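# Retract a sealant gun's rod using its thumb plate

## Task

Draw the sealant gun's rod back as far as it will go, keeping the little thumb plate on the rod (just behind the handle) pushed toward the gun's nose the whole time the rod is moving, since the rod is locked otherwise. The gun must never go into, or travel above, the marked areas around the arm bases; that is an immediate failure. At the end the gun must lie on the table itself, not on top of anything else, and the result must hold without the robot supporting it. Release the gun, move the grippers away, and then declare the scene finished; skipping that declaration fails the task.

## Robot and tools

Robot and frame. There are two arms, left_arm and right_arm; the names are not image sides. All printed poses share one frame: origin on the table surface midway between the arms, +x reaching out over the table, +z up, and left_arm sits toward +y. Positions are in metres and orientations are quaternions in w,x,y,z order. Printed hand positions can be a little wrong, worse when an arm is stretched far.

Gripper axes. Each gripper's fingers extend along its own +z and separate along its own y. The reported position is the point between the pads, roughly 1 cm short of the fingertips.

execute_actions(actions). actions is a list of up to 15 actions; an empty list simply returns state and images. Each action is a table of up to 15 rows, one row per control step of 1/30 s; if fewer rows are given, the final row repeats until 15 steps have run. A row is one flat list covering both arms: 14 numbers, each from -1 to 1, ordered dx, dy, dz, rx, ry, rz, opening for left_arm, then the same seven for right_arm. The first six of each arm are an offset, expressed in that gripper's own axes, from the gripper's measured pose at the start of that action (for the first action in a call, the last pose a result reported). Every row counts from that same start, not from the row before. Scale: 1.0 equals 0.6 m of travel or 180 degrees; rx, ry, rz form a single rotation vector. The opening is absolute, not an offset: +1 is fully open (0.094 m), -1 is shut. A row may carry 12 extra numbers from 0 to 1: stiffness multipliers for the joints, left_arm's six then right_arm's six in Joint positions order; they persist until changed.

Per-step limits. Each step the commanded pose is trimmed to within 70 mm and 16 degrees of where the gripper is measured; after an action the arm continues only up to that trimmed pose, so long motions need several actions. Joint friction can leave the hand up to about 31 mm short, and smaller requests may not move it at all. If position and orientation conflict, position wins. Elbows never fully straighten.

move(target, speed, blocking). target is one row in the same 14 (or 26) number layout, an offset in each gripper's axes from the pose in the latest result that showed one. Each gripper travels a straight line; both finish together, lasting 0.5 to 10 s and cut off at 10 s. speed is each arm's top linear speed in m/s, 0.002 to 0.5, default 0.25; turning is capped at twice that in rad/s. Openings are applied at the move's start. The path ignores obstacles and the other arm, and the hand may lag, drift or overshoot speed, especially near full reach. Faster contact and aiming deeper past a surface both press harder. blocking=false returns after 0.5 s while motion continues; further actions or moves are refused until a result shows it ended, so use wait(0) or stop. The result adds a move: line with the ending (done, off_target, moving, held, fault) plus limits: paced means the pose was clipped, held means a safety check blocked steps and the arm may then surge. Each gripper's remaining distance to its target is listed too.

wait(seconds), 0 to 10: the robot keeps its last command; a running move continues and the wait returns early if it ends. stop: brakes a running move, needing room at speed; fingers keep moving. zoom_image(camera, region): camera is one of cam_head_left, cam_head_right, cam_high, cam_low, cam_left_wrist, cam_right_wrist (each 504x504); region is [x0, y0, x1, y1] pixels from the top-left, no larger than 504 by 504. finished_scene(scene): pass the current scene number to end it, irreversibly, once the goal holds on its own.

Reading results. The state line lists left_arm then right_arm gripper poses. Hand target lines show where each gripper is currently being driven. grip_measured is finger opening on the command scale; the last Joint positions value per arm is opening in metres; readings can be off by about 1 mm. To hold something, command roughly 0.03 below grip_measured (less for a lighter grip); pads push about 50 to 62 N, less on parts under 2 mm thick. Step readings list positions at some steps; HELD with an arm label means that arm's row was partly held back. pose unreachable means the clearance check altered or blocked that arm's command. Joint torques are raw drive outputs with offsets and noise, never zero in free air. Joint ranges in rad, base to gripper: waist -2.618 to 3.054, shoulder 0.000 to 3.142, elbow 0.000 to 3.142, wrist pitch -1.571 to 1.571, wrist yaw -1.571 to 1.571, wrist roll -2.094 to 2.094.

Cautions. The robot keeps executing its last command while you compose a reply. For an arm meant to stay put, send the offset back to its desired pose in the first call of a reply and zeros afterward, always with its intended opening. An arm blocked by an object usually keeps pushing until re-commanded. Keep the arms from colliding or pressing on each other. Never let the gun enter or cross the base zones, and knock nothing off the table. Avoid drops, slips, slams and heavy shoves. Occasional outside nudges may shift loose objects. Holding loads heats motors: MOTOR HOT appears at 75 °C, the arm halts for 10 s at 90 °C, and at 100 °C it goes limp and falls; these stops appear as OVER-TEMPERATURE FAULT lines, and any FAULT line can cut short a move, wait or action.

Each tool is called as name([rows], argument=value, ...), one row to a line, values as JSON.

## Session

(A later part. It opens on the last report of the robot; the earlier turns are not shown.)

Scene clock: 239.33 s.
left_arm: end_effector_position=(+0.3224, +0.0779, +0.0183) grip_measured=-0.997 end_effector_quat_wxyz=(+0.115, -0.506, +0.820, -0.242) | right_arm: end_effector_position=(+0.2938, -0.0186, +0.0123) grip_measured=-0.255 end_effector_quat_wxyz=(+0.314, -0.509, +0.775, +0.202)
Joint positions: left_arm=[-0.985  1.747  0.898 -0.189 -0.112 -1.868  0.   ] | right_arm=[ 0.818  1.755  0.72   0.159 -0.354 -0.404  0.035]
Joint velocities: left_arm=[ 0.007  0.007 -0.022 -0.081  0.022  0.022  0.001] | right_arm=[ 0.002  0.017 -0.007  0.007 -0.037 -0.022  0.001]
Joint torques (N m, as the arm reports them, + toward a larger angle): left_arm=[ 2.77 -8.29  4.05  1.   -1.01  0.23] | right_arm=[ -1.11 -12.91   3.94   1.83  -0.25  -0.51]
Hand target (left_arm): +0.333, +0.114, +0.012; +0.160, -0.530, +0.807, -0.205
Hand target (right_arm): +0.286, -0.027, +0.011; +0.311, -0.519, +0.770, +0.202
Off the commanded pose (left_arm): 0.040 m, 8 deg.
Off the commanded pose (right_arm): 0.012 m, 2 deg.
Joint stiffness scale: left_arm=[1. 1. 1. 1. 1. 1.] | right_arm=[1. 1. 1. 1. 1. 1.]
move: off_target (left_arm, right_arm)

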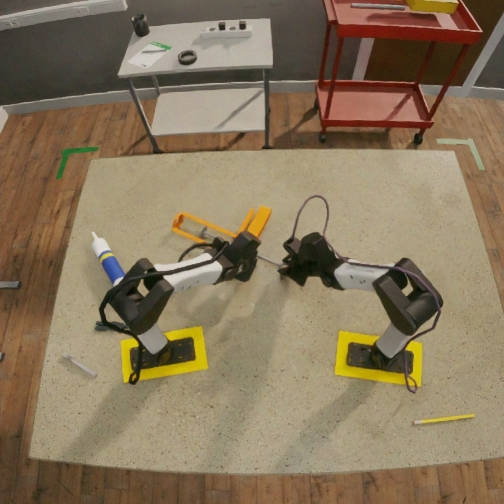

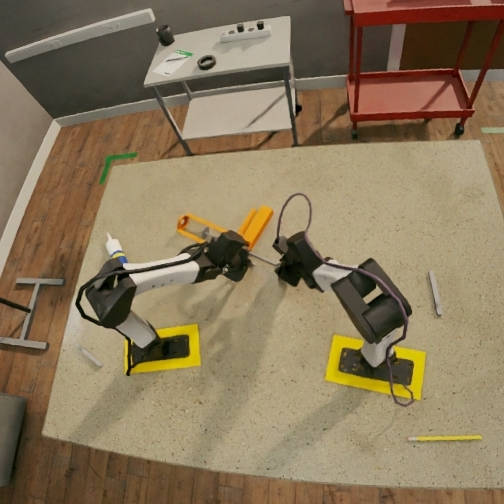

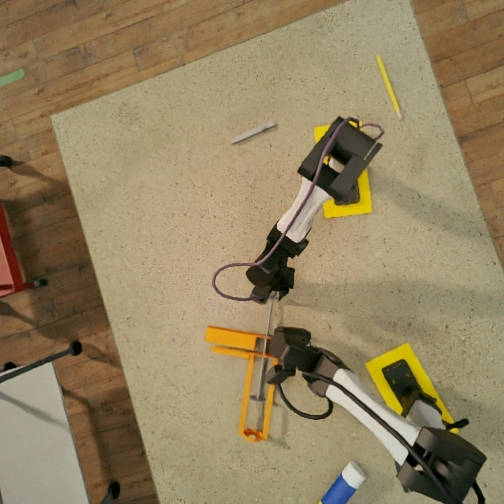

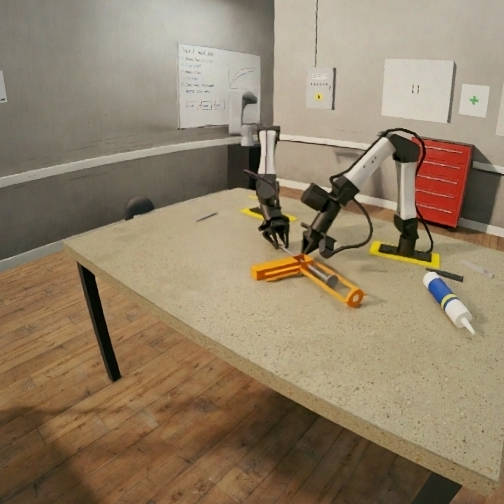

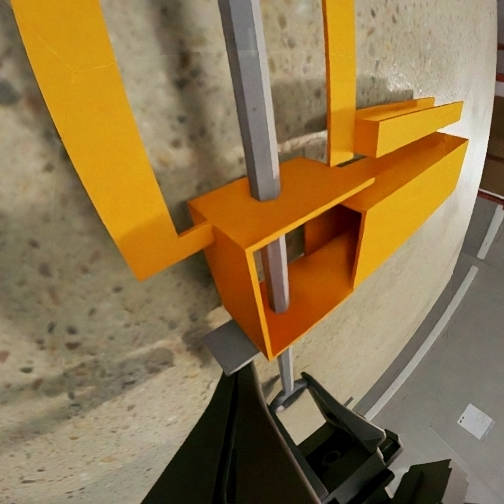

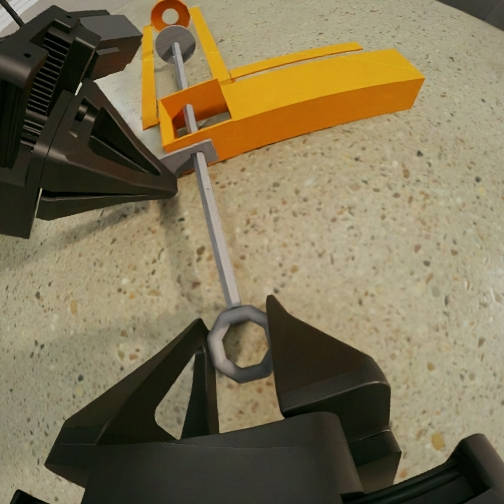

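execute_actions([
  [[-0.07,0.0,0.02,-0.004,-0.041,-0.007,-1, 0.037,0,-0.034,0,0,0,-0.3]],
  [[-0.07,0.0,0.015,-0.004,-0.041,-0.007,-1, 0.037,0,-0.034,0,0,0,-0.3]],
  [[-0.07,0.0,0.012,-0.004,-0.041,-0.007,-1, 0.037,0,-0.034,0,0,0,-0.3]],
])

Scene clock: 254.97 s.
left_arm: end_effector_position=(+0.3436, +0.0904, +0.0193) grip_measured=-0.997 end_effector_quat_wxyz=(+0.130, -0.503, +0.817, -0.250) | right_arm: end_effector_position=(+0.2798, -0.0713, +0.0137) grip_measured=-0.255 end_effector_quat_wxyz=(+0.328, -0.490, +0.779, +0.212)
Joint positions: left_arm=[-0.922  1.758  0.898 -0.147 -0.102 -1.803  0.   ] | right_arm=[ 0.678  1.614  0.538  0.195 -0.448 -0.472  0.035]
Joint velocities: left_arm=[ 0.007 -0.022  0.002 -0.066 -0.066 -0.037 -0.   ] | right_arm=[-0.022 -0.012  0.007  0.007  0.007 -0.007  0.001]
Joint torques (N m, as the arm reports them, + toward a larger angle): left_arm=[ 2.68 -5.89  6.47  1.1  -0.98  0.23] | right_arm=[ -1.45 -10.83   3.95   1.7   -0.19  -0.46]
Hand target (left_arm): +0.358, +0.121, +0.011; +0.171, -0.528, +0.804, -0.213
Hand target (right_arm): +0.272, -0.081, +0.010; +0.322, -0.496, +0.779, +0.207
Off the commanded pose (left_arm): 0.036 m, 7 deg.
Off the commanded pose (right_arm): 0.013 m, 1 deg.
Joint stiffness scale: left_arm=[1. 1. 1. 1. 1. 1.] | right_arm=[1. 1. 1. 1. 1. 1.]
Step readings (end_effector_position; steps 1 to 15: 1st action; 16 to 30: 2nd action; 31 to 45: 3rd action):
0: left_arm (+0.3224, +0.0779, +0.0183) | right_arm (+0.2938, -0.0186, +0.0123)
1: left_arm (+0.3227, +0.0780, +0.0179) | right_arm (+0.2936, -0.0203, +0.0125)
2: left_arm (+0.3238, +0.0783, +0.0178) | right_arm (+0.2925, -0.0247, +0.0122)
4: left_arm (+0.3269, +0.0801, +0.0168) | right_arm (+0.2893, -0.0338, +0.0103)
8: left_arm (+0.3300, +0.0813, +0.0167) | right_arm (+0.2893, -0.0377, +0.0110)
15: left_arm (+0.3299, +0.0814, +0.0166) | right_arm (+0.2892, -0.0379, +0.0109)
16: left_arm (+0.3303, +0.0816, +0.0166) | right_arm (+0.2888, -0.0395, +0.0110)
17: left_arm (+0.3312, +0.0819, +0.0169) | right_arm (+0.2875, -0.0437, +0.0110)
19: left_arm (+0.3346, +0.0839, +0.0177) | right_arm (+0.2851, -0.0507, +0.0115)
23: left_arm (+0.3376, +0.0859, +0.0182) | right_arm (+0.2846, -0.0546, +0.0124)
30: left_arm (+0.3376, +0.0859, +0.0182) | right_arm (+0.2847, -0.0546, +0.0124)
31: left_arm (+0.3379, +0.0862, +0.0183) | right_arm (+0.2842, -0.0563, +0.0126)
32: left_arm (+0.3388, +0.0865, +0.0186) | right_arm (+0.2831, -0.0604, +0.0128)
34: left_arm (+0.3415, +0.0887, +0.0189) | right_arm (+0.2810, -0.0675, +0.0133)
38: left_arm (+0.3435, +0.0904, +0.0192) | right_arm (+0.2798, -0.0713, +0.0136)
45: end_effector_position above

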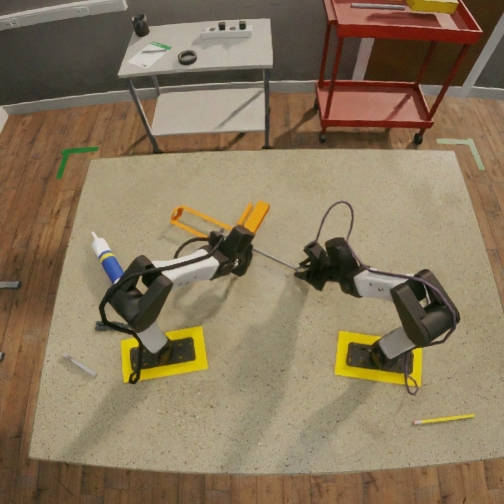

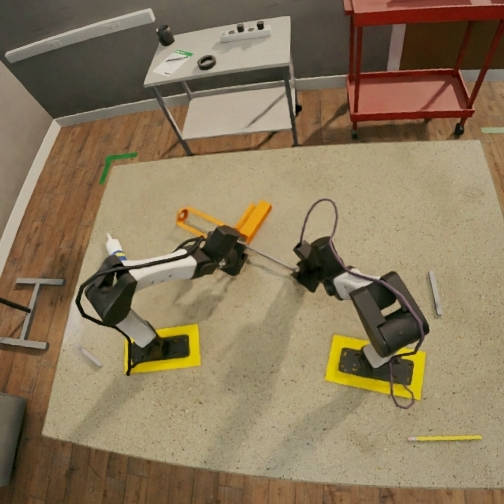

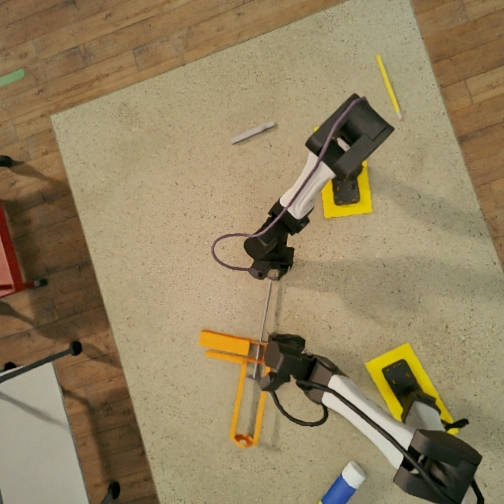

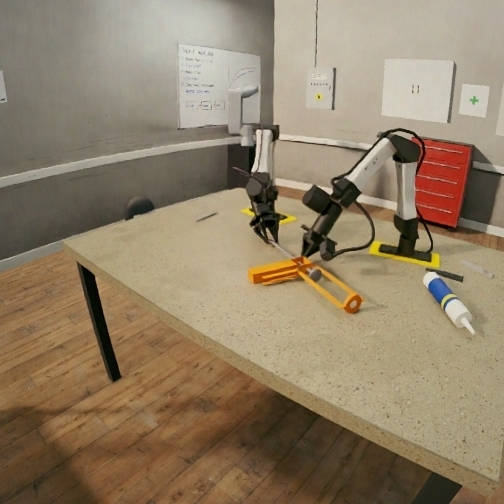

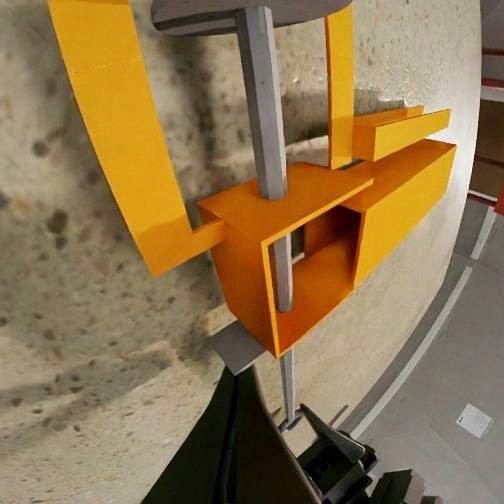

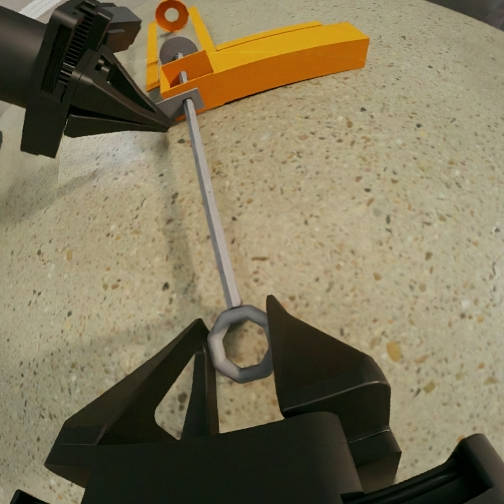

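execute_actions([
  [[-0.065,0.005,0.015,-0.004,-0.038,-0.007,-1, 0.035,0,-0.035,0,0,0,-0.3]],
  [[-0.065,0.005,0.015,-0.004,-0.038,-0.007,-1, 0.035,0,-0.035,0,0,0,-0.3]],
])

Scene clock: 260.87 s.
left_arm: end_effector_position=(+0.3531, +0.0921, +0.0225) grip_measured=-0.997 end_effector_quat_wxyz=(+0.137, -0.495, +0.817, -0.262) | right_arm: end_effector_position=(+0.2718, -0.1051, +0.0182) grip_measured=-0.255 end_effector_quat_wxyz=(+0.344, -0.483, +0.774, +0.222)
Joint positions: left_arm=[-0.899  1.761  0.898 -0.115 -0.091 -1.768  0.   ] | right_arm=[ 0.549  1.52   0.445  0.182 -0.546 -0.558  0.035]
Joint velocities: left_arm=[ 0.012  0.007 -0.007 -0.051  0.022 -0.022  0.   ] | right_arm=[ 0.002 -0.012 -0.017  0.007  0.051  0.095  0.001]
Joint torques (N m, as the arm reports them, + toward a larger angle): left_arm=[ 2.81 -5.83  5.89  1.21 -0.95  0.17] | right_arm=[-1.48 -9.67  4.22  1.57 -0.22 -0.4 ]
Hand target (left_arm): +0.366, +0.124, +0.012; +0.175, -0.522, +0.804, -0.222
Hand target (right_arm): +0.263, -0.113, +0.015; +0.337, -0.485, +0.776, +0.219
Off the commanded pose (left_arm): 0.038 m, 7 deg.
Off the commanded pose (right_arm): 0.013 m, 1 deg.
Joint stiffness scale: left_arm=[1. 1. 1. 1. 1. 1.] | right_arm=[1. 1. 1. 1. 1. 1.]
Step readings (end_effector_position; steps 1 to 15: 1st action; 16 to 30: 2nd action):
0: left_arm (+0.3436, +0.0904, +0.0193) | right_arm (+0.2799, -0.0714, +0.0137)
1: left_arm (+0.3439, +0.0904, +0.0194) | right_arm (+0.2795, -0.0730, +0.0141)
2: left_arm (+0.3446, +0.0903, +0.0198) | right_arm (+0.2786, -0.0773, +0.0145)
4: left_arm (+0.3467, +0.0908, +0.0206) | right_arm (+0.2764, -0.0842, +0.0152)
8: left_arm (+0.3483, +0.0916, +0.0211) | right_arm (+0.2757, -0.0875, +0.0163)
15: left_arm (+0.3484, +0.0915, +0.0212) | right_arm (+0.2758, -0.0877, +0.0164)
16: left_arm (+0.3487, +0.0916, +0.0213) | right_arm (+0.2754, -0.0894, +0.0168)
17: left_arm (+0.3495, +0.0912, +0.0218) | right_arm (+0.2749, -0.0937, +0.0174)
19: left_arm (+0.3515, +0.0915, +0.0227) | right_arm (+0.2732, -0.1006, +0.0181)
23: left_arm (+0.3530, +0.0921, +0.0226) | right_arm (+0.2719, -0.1045, +0.0182)
30: end_effector_position above

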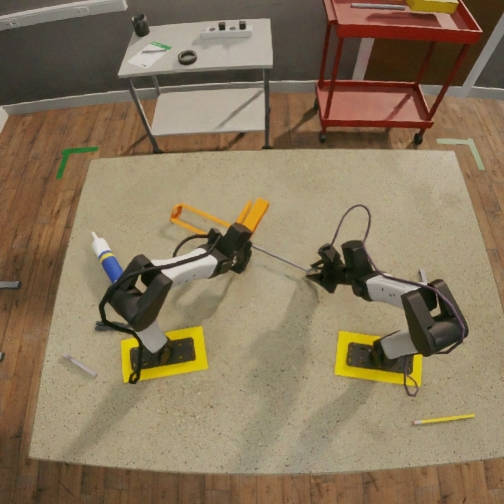

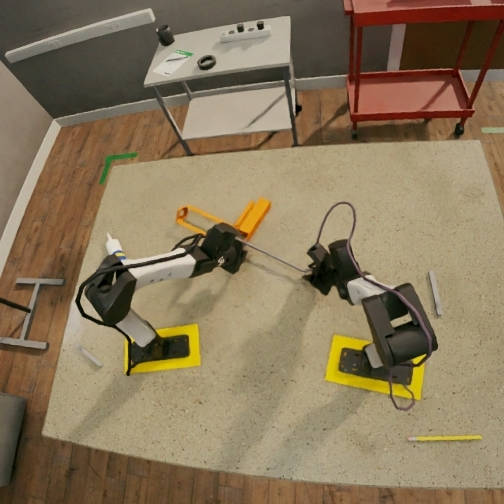

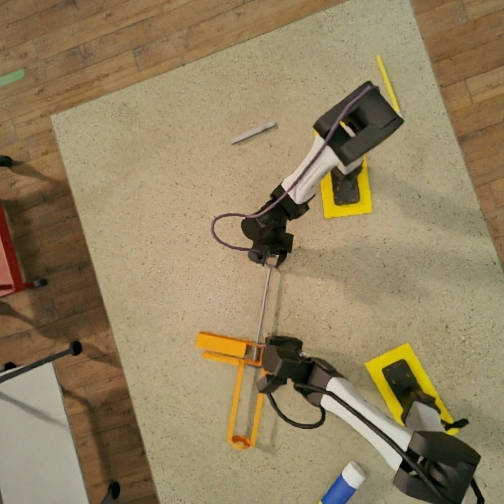

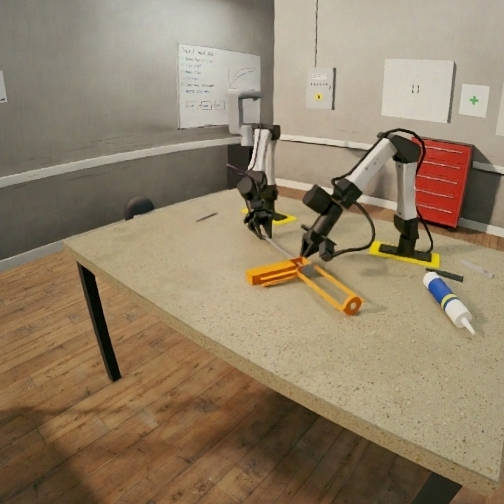

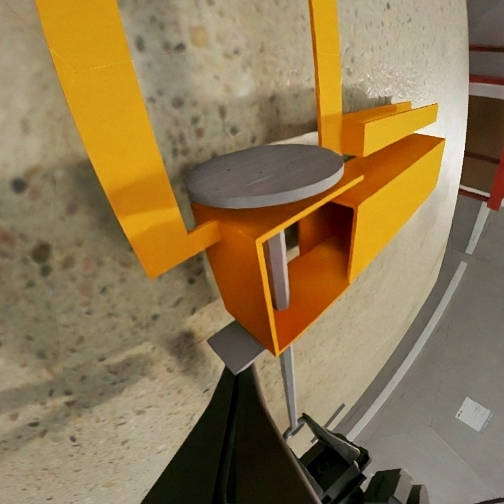

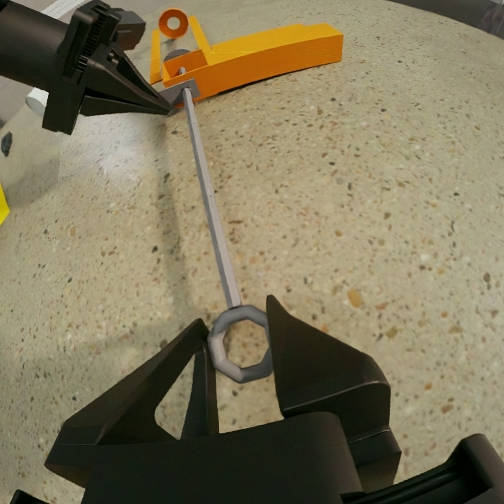

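execute_actions([
  [[-0.065,0.005,0.015,-0.004,-0.038,-0.007,-1, 0.033,0,-0.028,0,0,0,-0.3]],
])

Scene clock: 264.40 s.
left_arm: end_effector_position=(+0.3562, +0.0892, +0.0242) grip_measured=-0.997 end_effector_quat_wxyz=(+0.135, -0.488, +0.819, -0.272) | right_arm: end_effector_position=(+0.2720, -0.1170, +0.0210) grip_measured=-0.255 end_effector_quat_wxyz=(+0.356, -0.481, +0.769, +0.227)
Joint positions: left_arm=[-0.893  1.764  0.898 -0.093 -0.074 -1.751  0.   ] | right_arm=[ 0.488  1.5    0.421  0.185 -0.599 -0.602  0.035]
Joint velocities: left_arm=[-0.017  0.002 -0.002  0.007  0.007 -0.007 -0.002] | right_arm=[-0.002 -0.012  0.007 -0.007 -0.022  0.007 -0.   ]
Joint torques (N m, as the arm reports them, + toward a larger angle): left_arm=[ 3.06 -5.98  5.96  1.2  -1.03  0.2 ] | right_arm=[-1.9  -9.29  3.64  1.51 -0.2  -0.48]
Hand target (left_arm): +0.371, +0.124, +0.013; +0.178, -0.519, +0.804, -0.229
Hand target (right_arm): +0.261, -0.127, +0.014; +0.345, -0.482, +0.774, +0.223
Off the commanded pose (left_arm): 0.042 m, 8 deg.
Off the commanded pose (right_arm): 0.017 m, 2 deg.
Joint stiffness scale: left_arm=[1. 1. 1. 1. 1. 1.] | right_arm=[1. 1. 1. 1. 1. 1.]
Step readings (end_effector_position):
0: left_arm (+0.3531, +0.0921, +0.0225) | right_arm (+0.2719, -0.1053, +0.0182)
1: left_arm (+0.3534, +0.0922, +0.0226) | right_arm (+0.2716, -0.1067, +0.0183)
2: left_arm (+0.3542, +0.0920, +0.0228) | right_arm (+0.2715, -0.1102, +0.0184)
4: left_arm (+0.3555, +0.0911, +0.0230) | right_arm (+0.2707, -0.1152, +0.0187)
8: left_arm (+0.3562, +0.0894, +0.0241) | right_arm (+0.2720, -0.1169, +0.0208)
15: end_effector_position above

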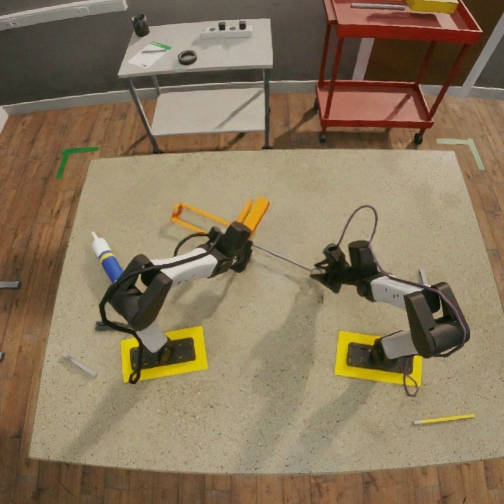

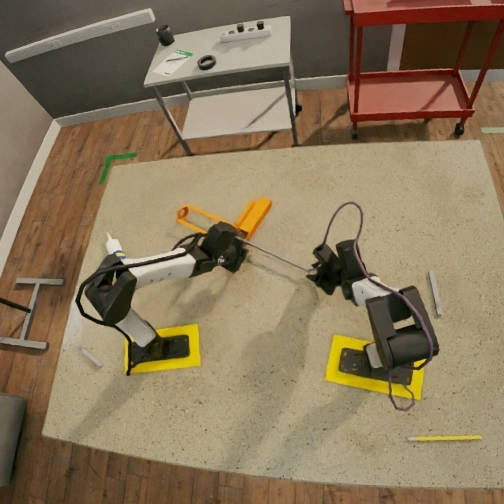

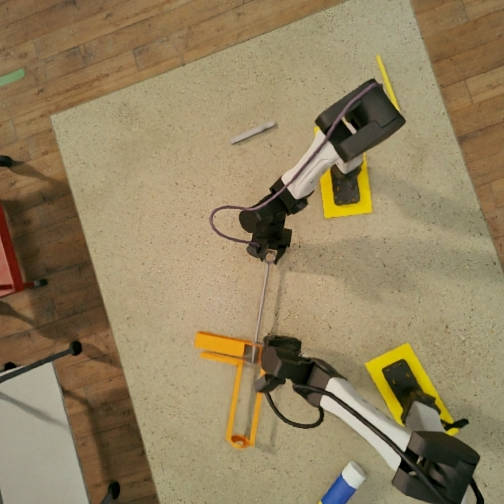

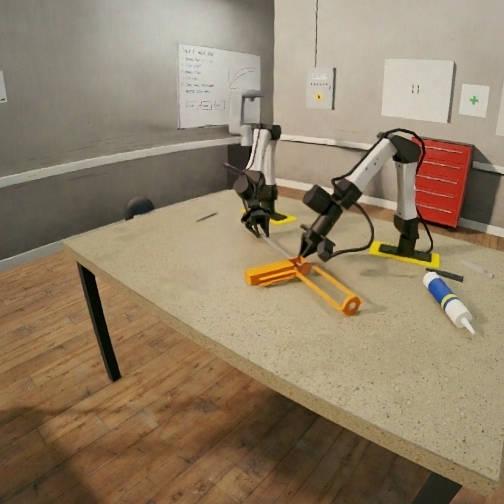

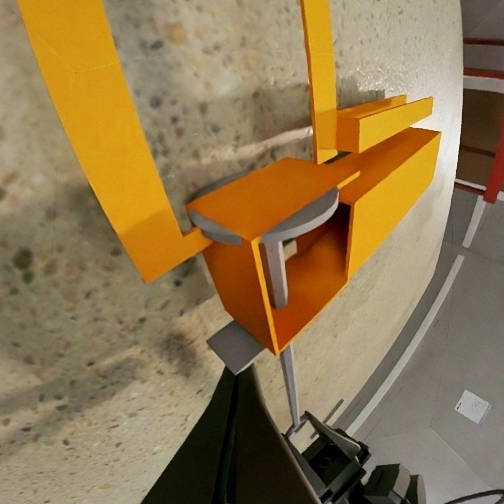

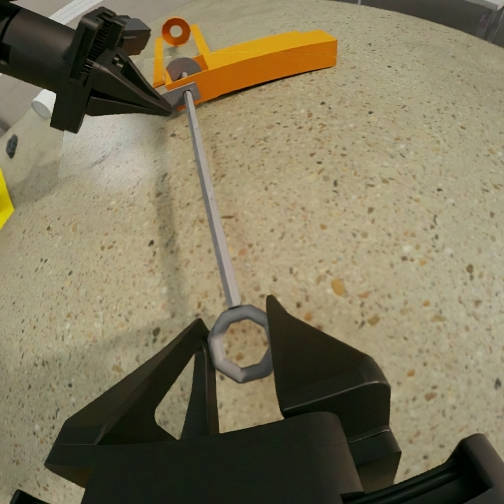

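execute_actions([
  [[0.02,0,0,0,0,0,-1, 0,0,0,0,0,0,-0.3]],
  [[0.02,0,-0.03,0,0,0,-1, 0,0,0,0,0,0,0.5]],
])

move(target=[0,0.05,-0.2,0,0,0,-1, 0,0,-0.15,0,0,0,1], speed=0.2)

Scene clock: 270.13 s.
left_arm: end_effector_position=(+0.3358, +0.0752, +0.0359) grip_measured=-0.997 end_effector_quat_wxyz=(+0.129, -0.484, +0.821, -0.274) | right_arm: end_effector_position=(+0.2714, -0.1172, +0.0204) grip_measured=+0.498 end_effector_quat_wxyz=(+0.353, -0.479, +0.771, +0.228)
Joint positions: left_arm=[-0.961  1.716  0.898 -0.145 -0.099 -1.802  0.   ] | right_arm=[ 0.489  1.5    0.421  0.18  -0.598 -0.598  0.07 ]
Joint velocities: left_arm=[-0.007  0.012 -0.007 -0.007 -0.022 -0.037 -0.001] | right_arm=[ 0.002  0.002 -0.017  0.066 -0.037 -0.066 -0.   ]
Joint torques (N m, as the arm reports them, + toward a larger angle): left_arm=[-0.51 -8.39  6.44  1.33 -0.23  0.13] | right_arm=[ 0.03 -6.49  6.44  1.81 -0.2  -0.17]
Hand target (left_arm): +0.334, +0.075, +0.040; +0.132, -0.484, +0.820, -0.274
Hand target (right_arm): +0.271, -0.117, +0.020; +0.353, -0.479, +0.771, +0.228
Off the commanded pose (left_arm): 0.004 m, 0 deg.
Off the commanded pose (right_arm): 0.000 m, 0 deg.
Joint stiffness scale: left_arm=[1. 1. 1. 1. 1. 1.] | right_arm=[1. 1. 1. 1. 1. 1.]
Step readings (end_effector_position; steps 1 to 15: 1st action; 16 to 30: 2nd action):
0: left_arm (+0.3562, +0.0892, +0.0242) | right_arm (+0.2720, -0.1170, +0.0210)
1: left_arm (+0.3548, +0.0869, +0.0243) | right_arm (+0.2720, -0.1169, +0.0210)
2: left_arm (+0.3524, +0.0830, +0.0247) | right_arm (+0.2720, -0.1169, +0.0211)
4: left_arm (+0.3479, +0.0774, +0.0249) | right_arm (+0.2715, -0.1171, +0.0205)
8: left_arm (+0.3477, +0.0783, +0.0245) | right_arm (+0.2713, -0.1173, +0.0203)
15: left_arm (+0.3483, +0.0792, +0.0244) | right_arm (+0.2713, -0.1173, +0.0203)
16: left_arm (+0.3474, +0.0793, +0.0252) | right_arm (+0.2713, -0.1173, +0.0203)
17: left_arm (+0.3447, +0.0793, +0.0267) | right_arm (+0.2714, -0.1172, +0.0204)
19: left_arm (+0.3401, +0.0758, +0.0324) | right_arm (+0.2714, -0.1172, +0.0204)
23: left_arm (+0.3373, +0.0730, +0.0376) | right_arm (+0.2714, -0.1172, +0.0204)
30: end_effector_position above

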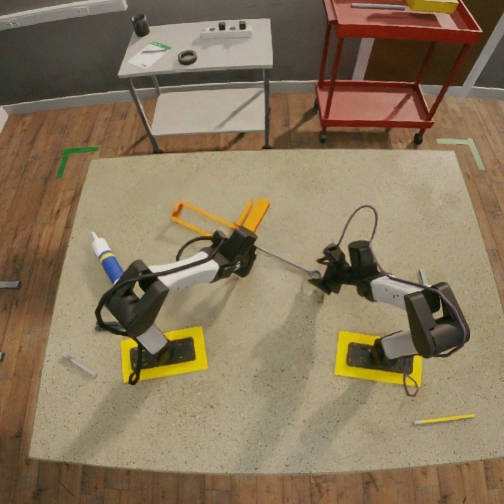

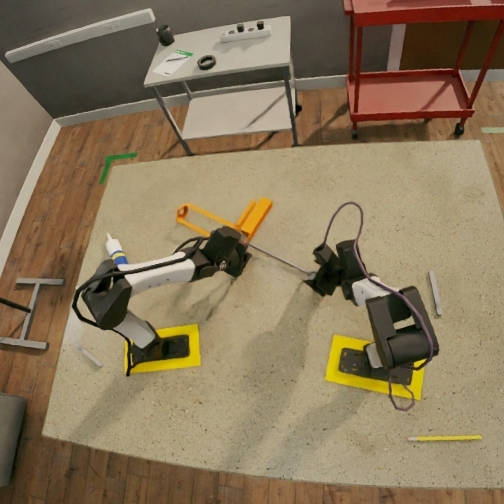

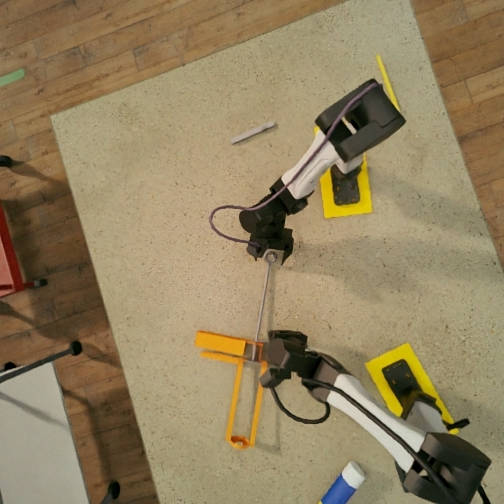

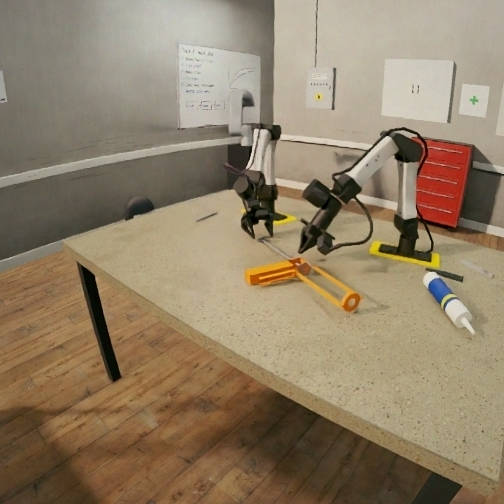

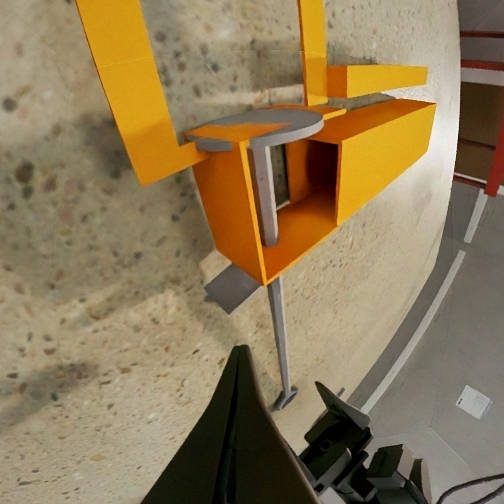

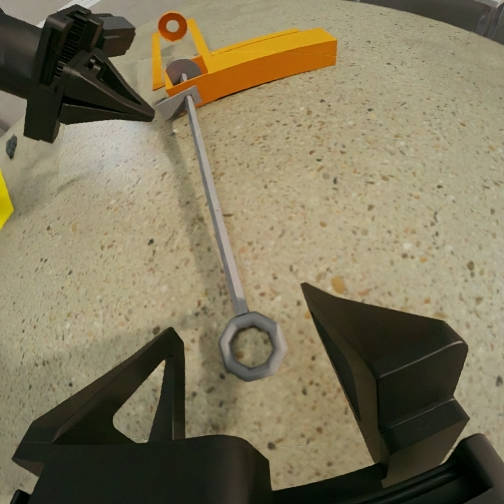

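Scene clock: 271.50 s.
left_arm: end_effector_position=(+0.2639, +0.1233, +0.1202) grip_measured=-0.997 end_effector_quat_wxyz=(+0.129, -0.485, +0.819, -0.279) | right_arm: end_effector_position=(+0.2395, -0.1757, +0.0715) grip_measured=+1.000 end_effector_quat_wxyz=(+0.354, -0.476, +0.771, +0.232)
Joint positions: left_arm=[-1.027  1.241  0.83  -0.547 -0.134 -1.861  0.   ] | right_arm=[ 0.215  1.147  0.469 -0.401 -0.756 -0.881  0.094]
Joint velocities: left_arm=[-0.002 -0.007 -0.012 -0.007 -0.007  0.022 -0.   ] | right_arm=[-0.002 -0.012  0.007 -0.022  0.066 -0.081  0.   ]
Joint torques (N m, as the arm reports them, + toward a larger angle): left_arm=[-0.75 -4.57  6.06  1.31 -0.24  0.12] | right_arm=[-0.73 -4.27  9.54  1.18 -0.33 -0.28]
Hand target (left_arm): +0.259, +0.126, +0.117; +0.130, -0.484, +0.821, -0.274
Hand target (right_arm): +0.241, -0.177, +0.078; +0.357, -0.476, +0.770, +0.232
Off the commanded pose (left_arm): 0.008 m, 1 deg.
Off the commanded pose (right_arm): 0.008 m, 1 deg.
Joint stiffness scale: left_arm=[1. 1. 1. 1. 1. 1.] | right_arm=[1. 1. 1. 1. 1. 1.]
move: done

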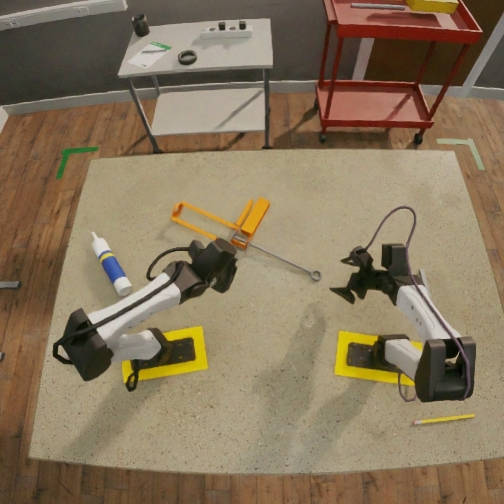

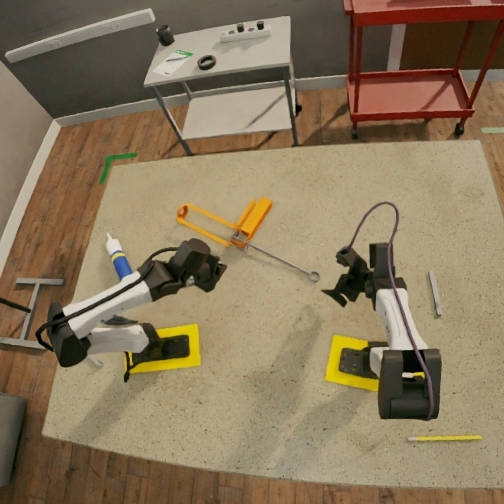

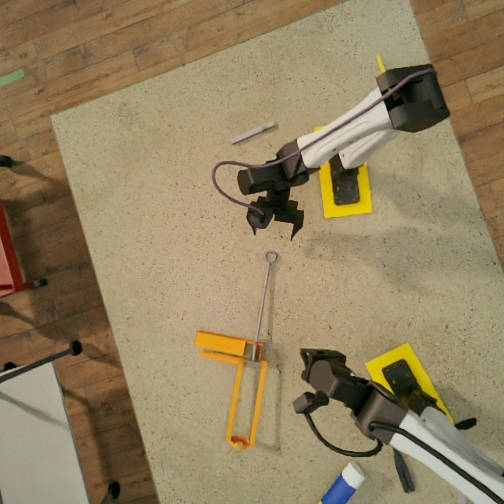

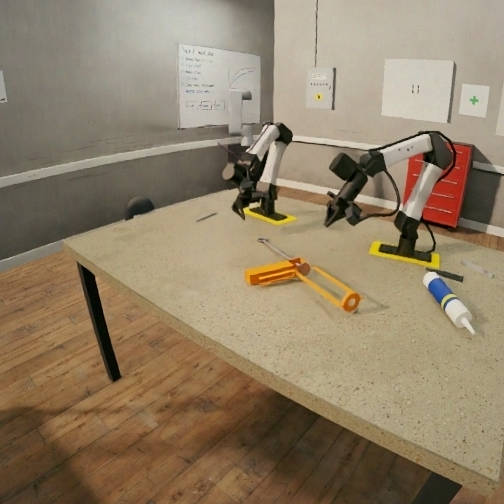

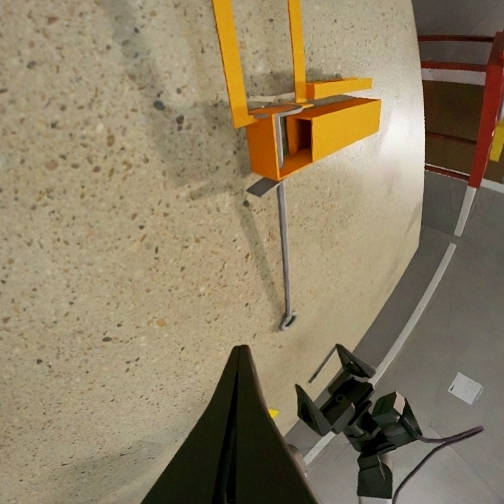

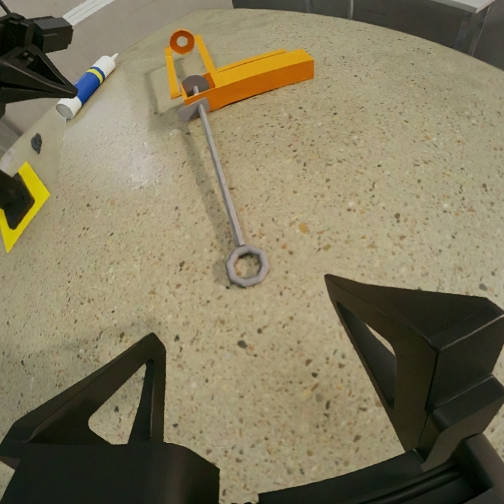

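The rod is fully pulled back and both arms are clear. I am done with scene 1.

finished_scene(scene=1)

The scene is finished: the task was done.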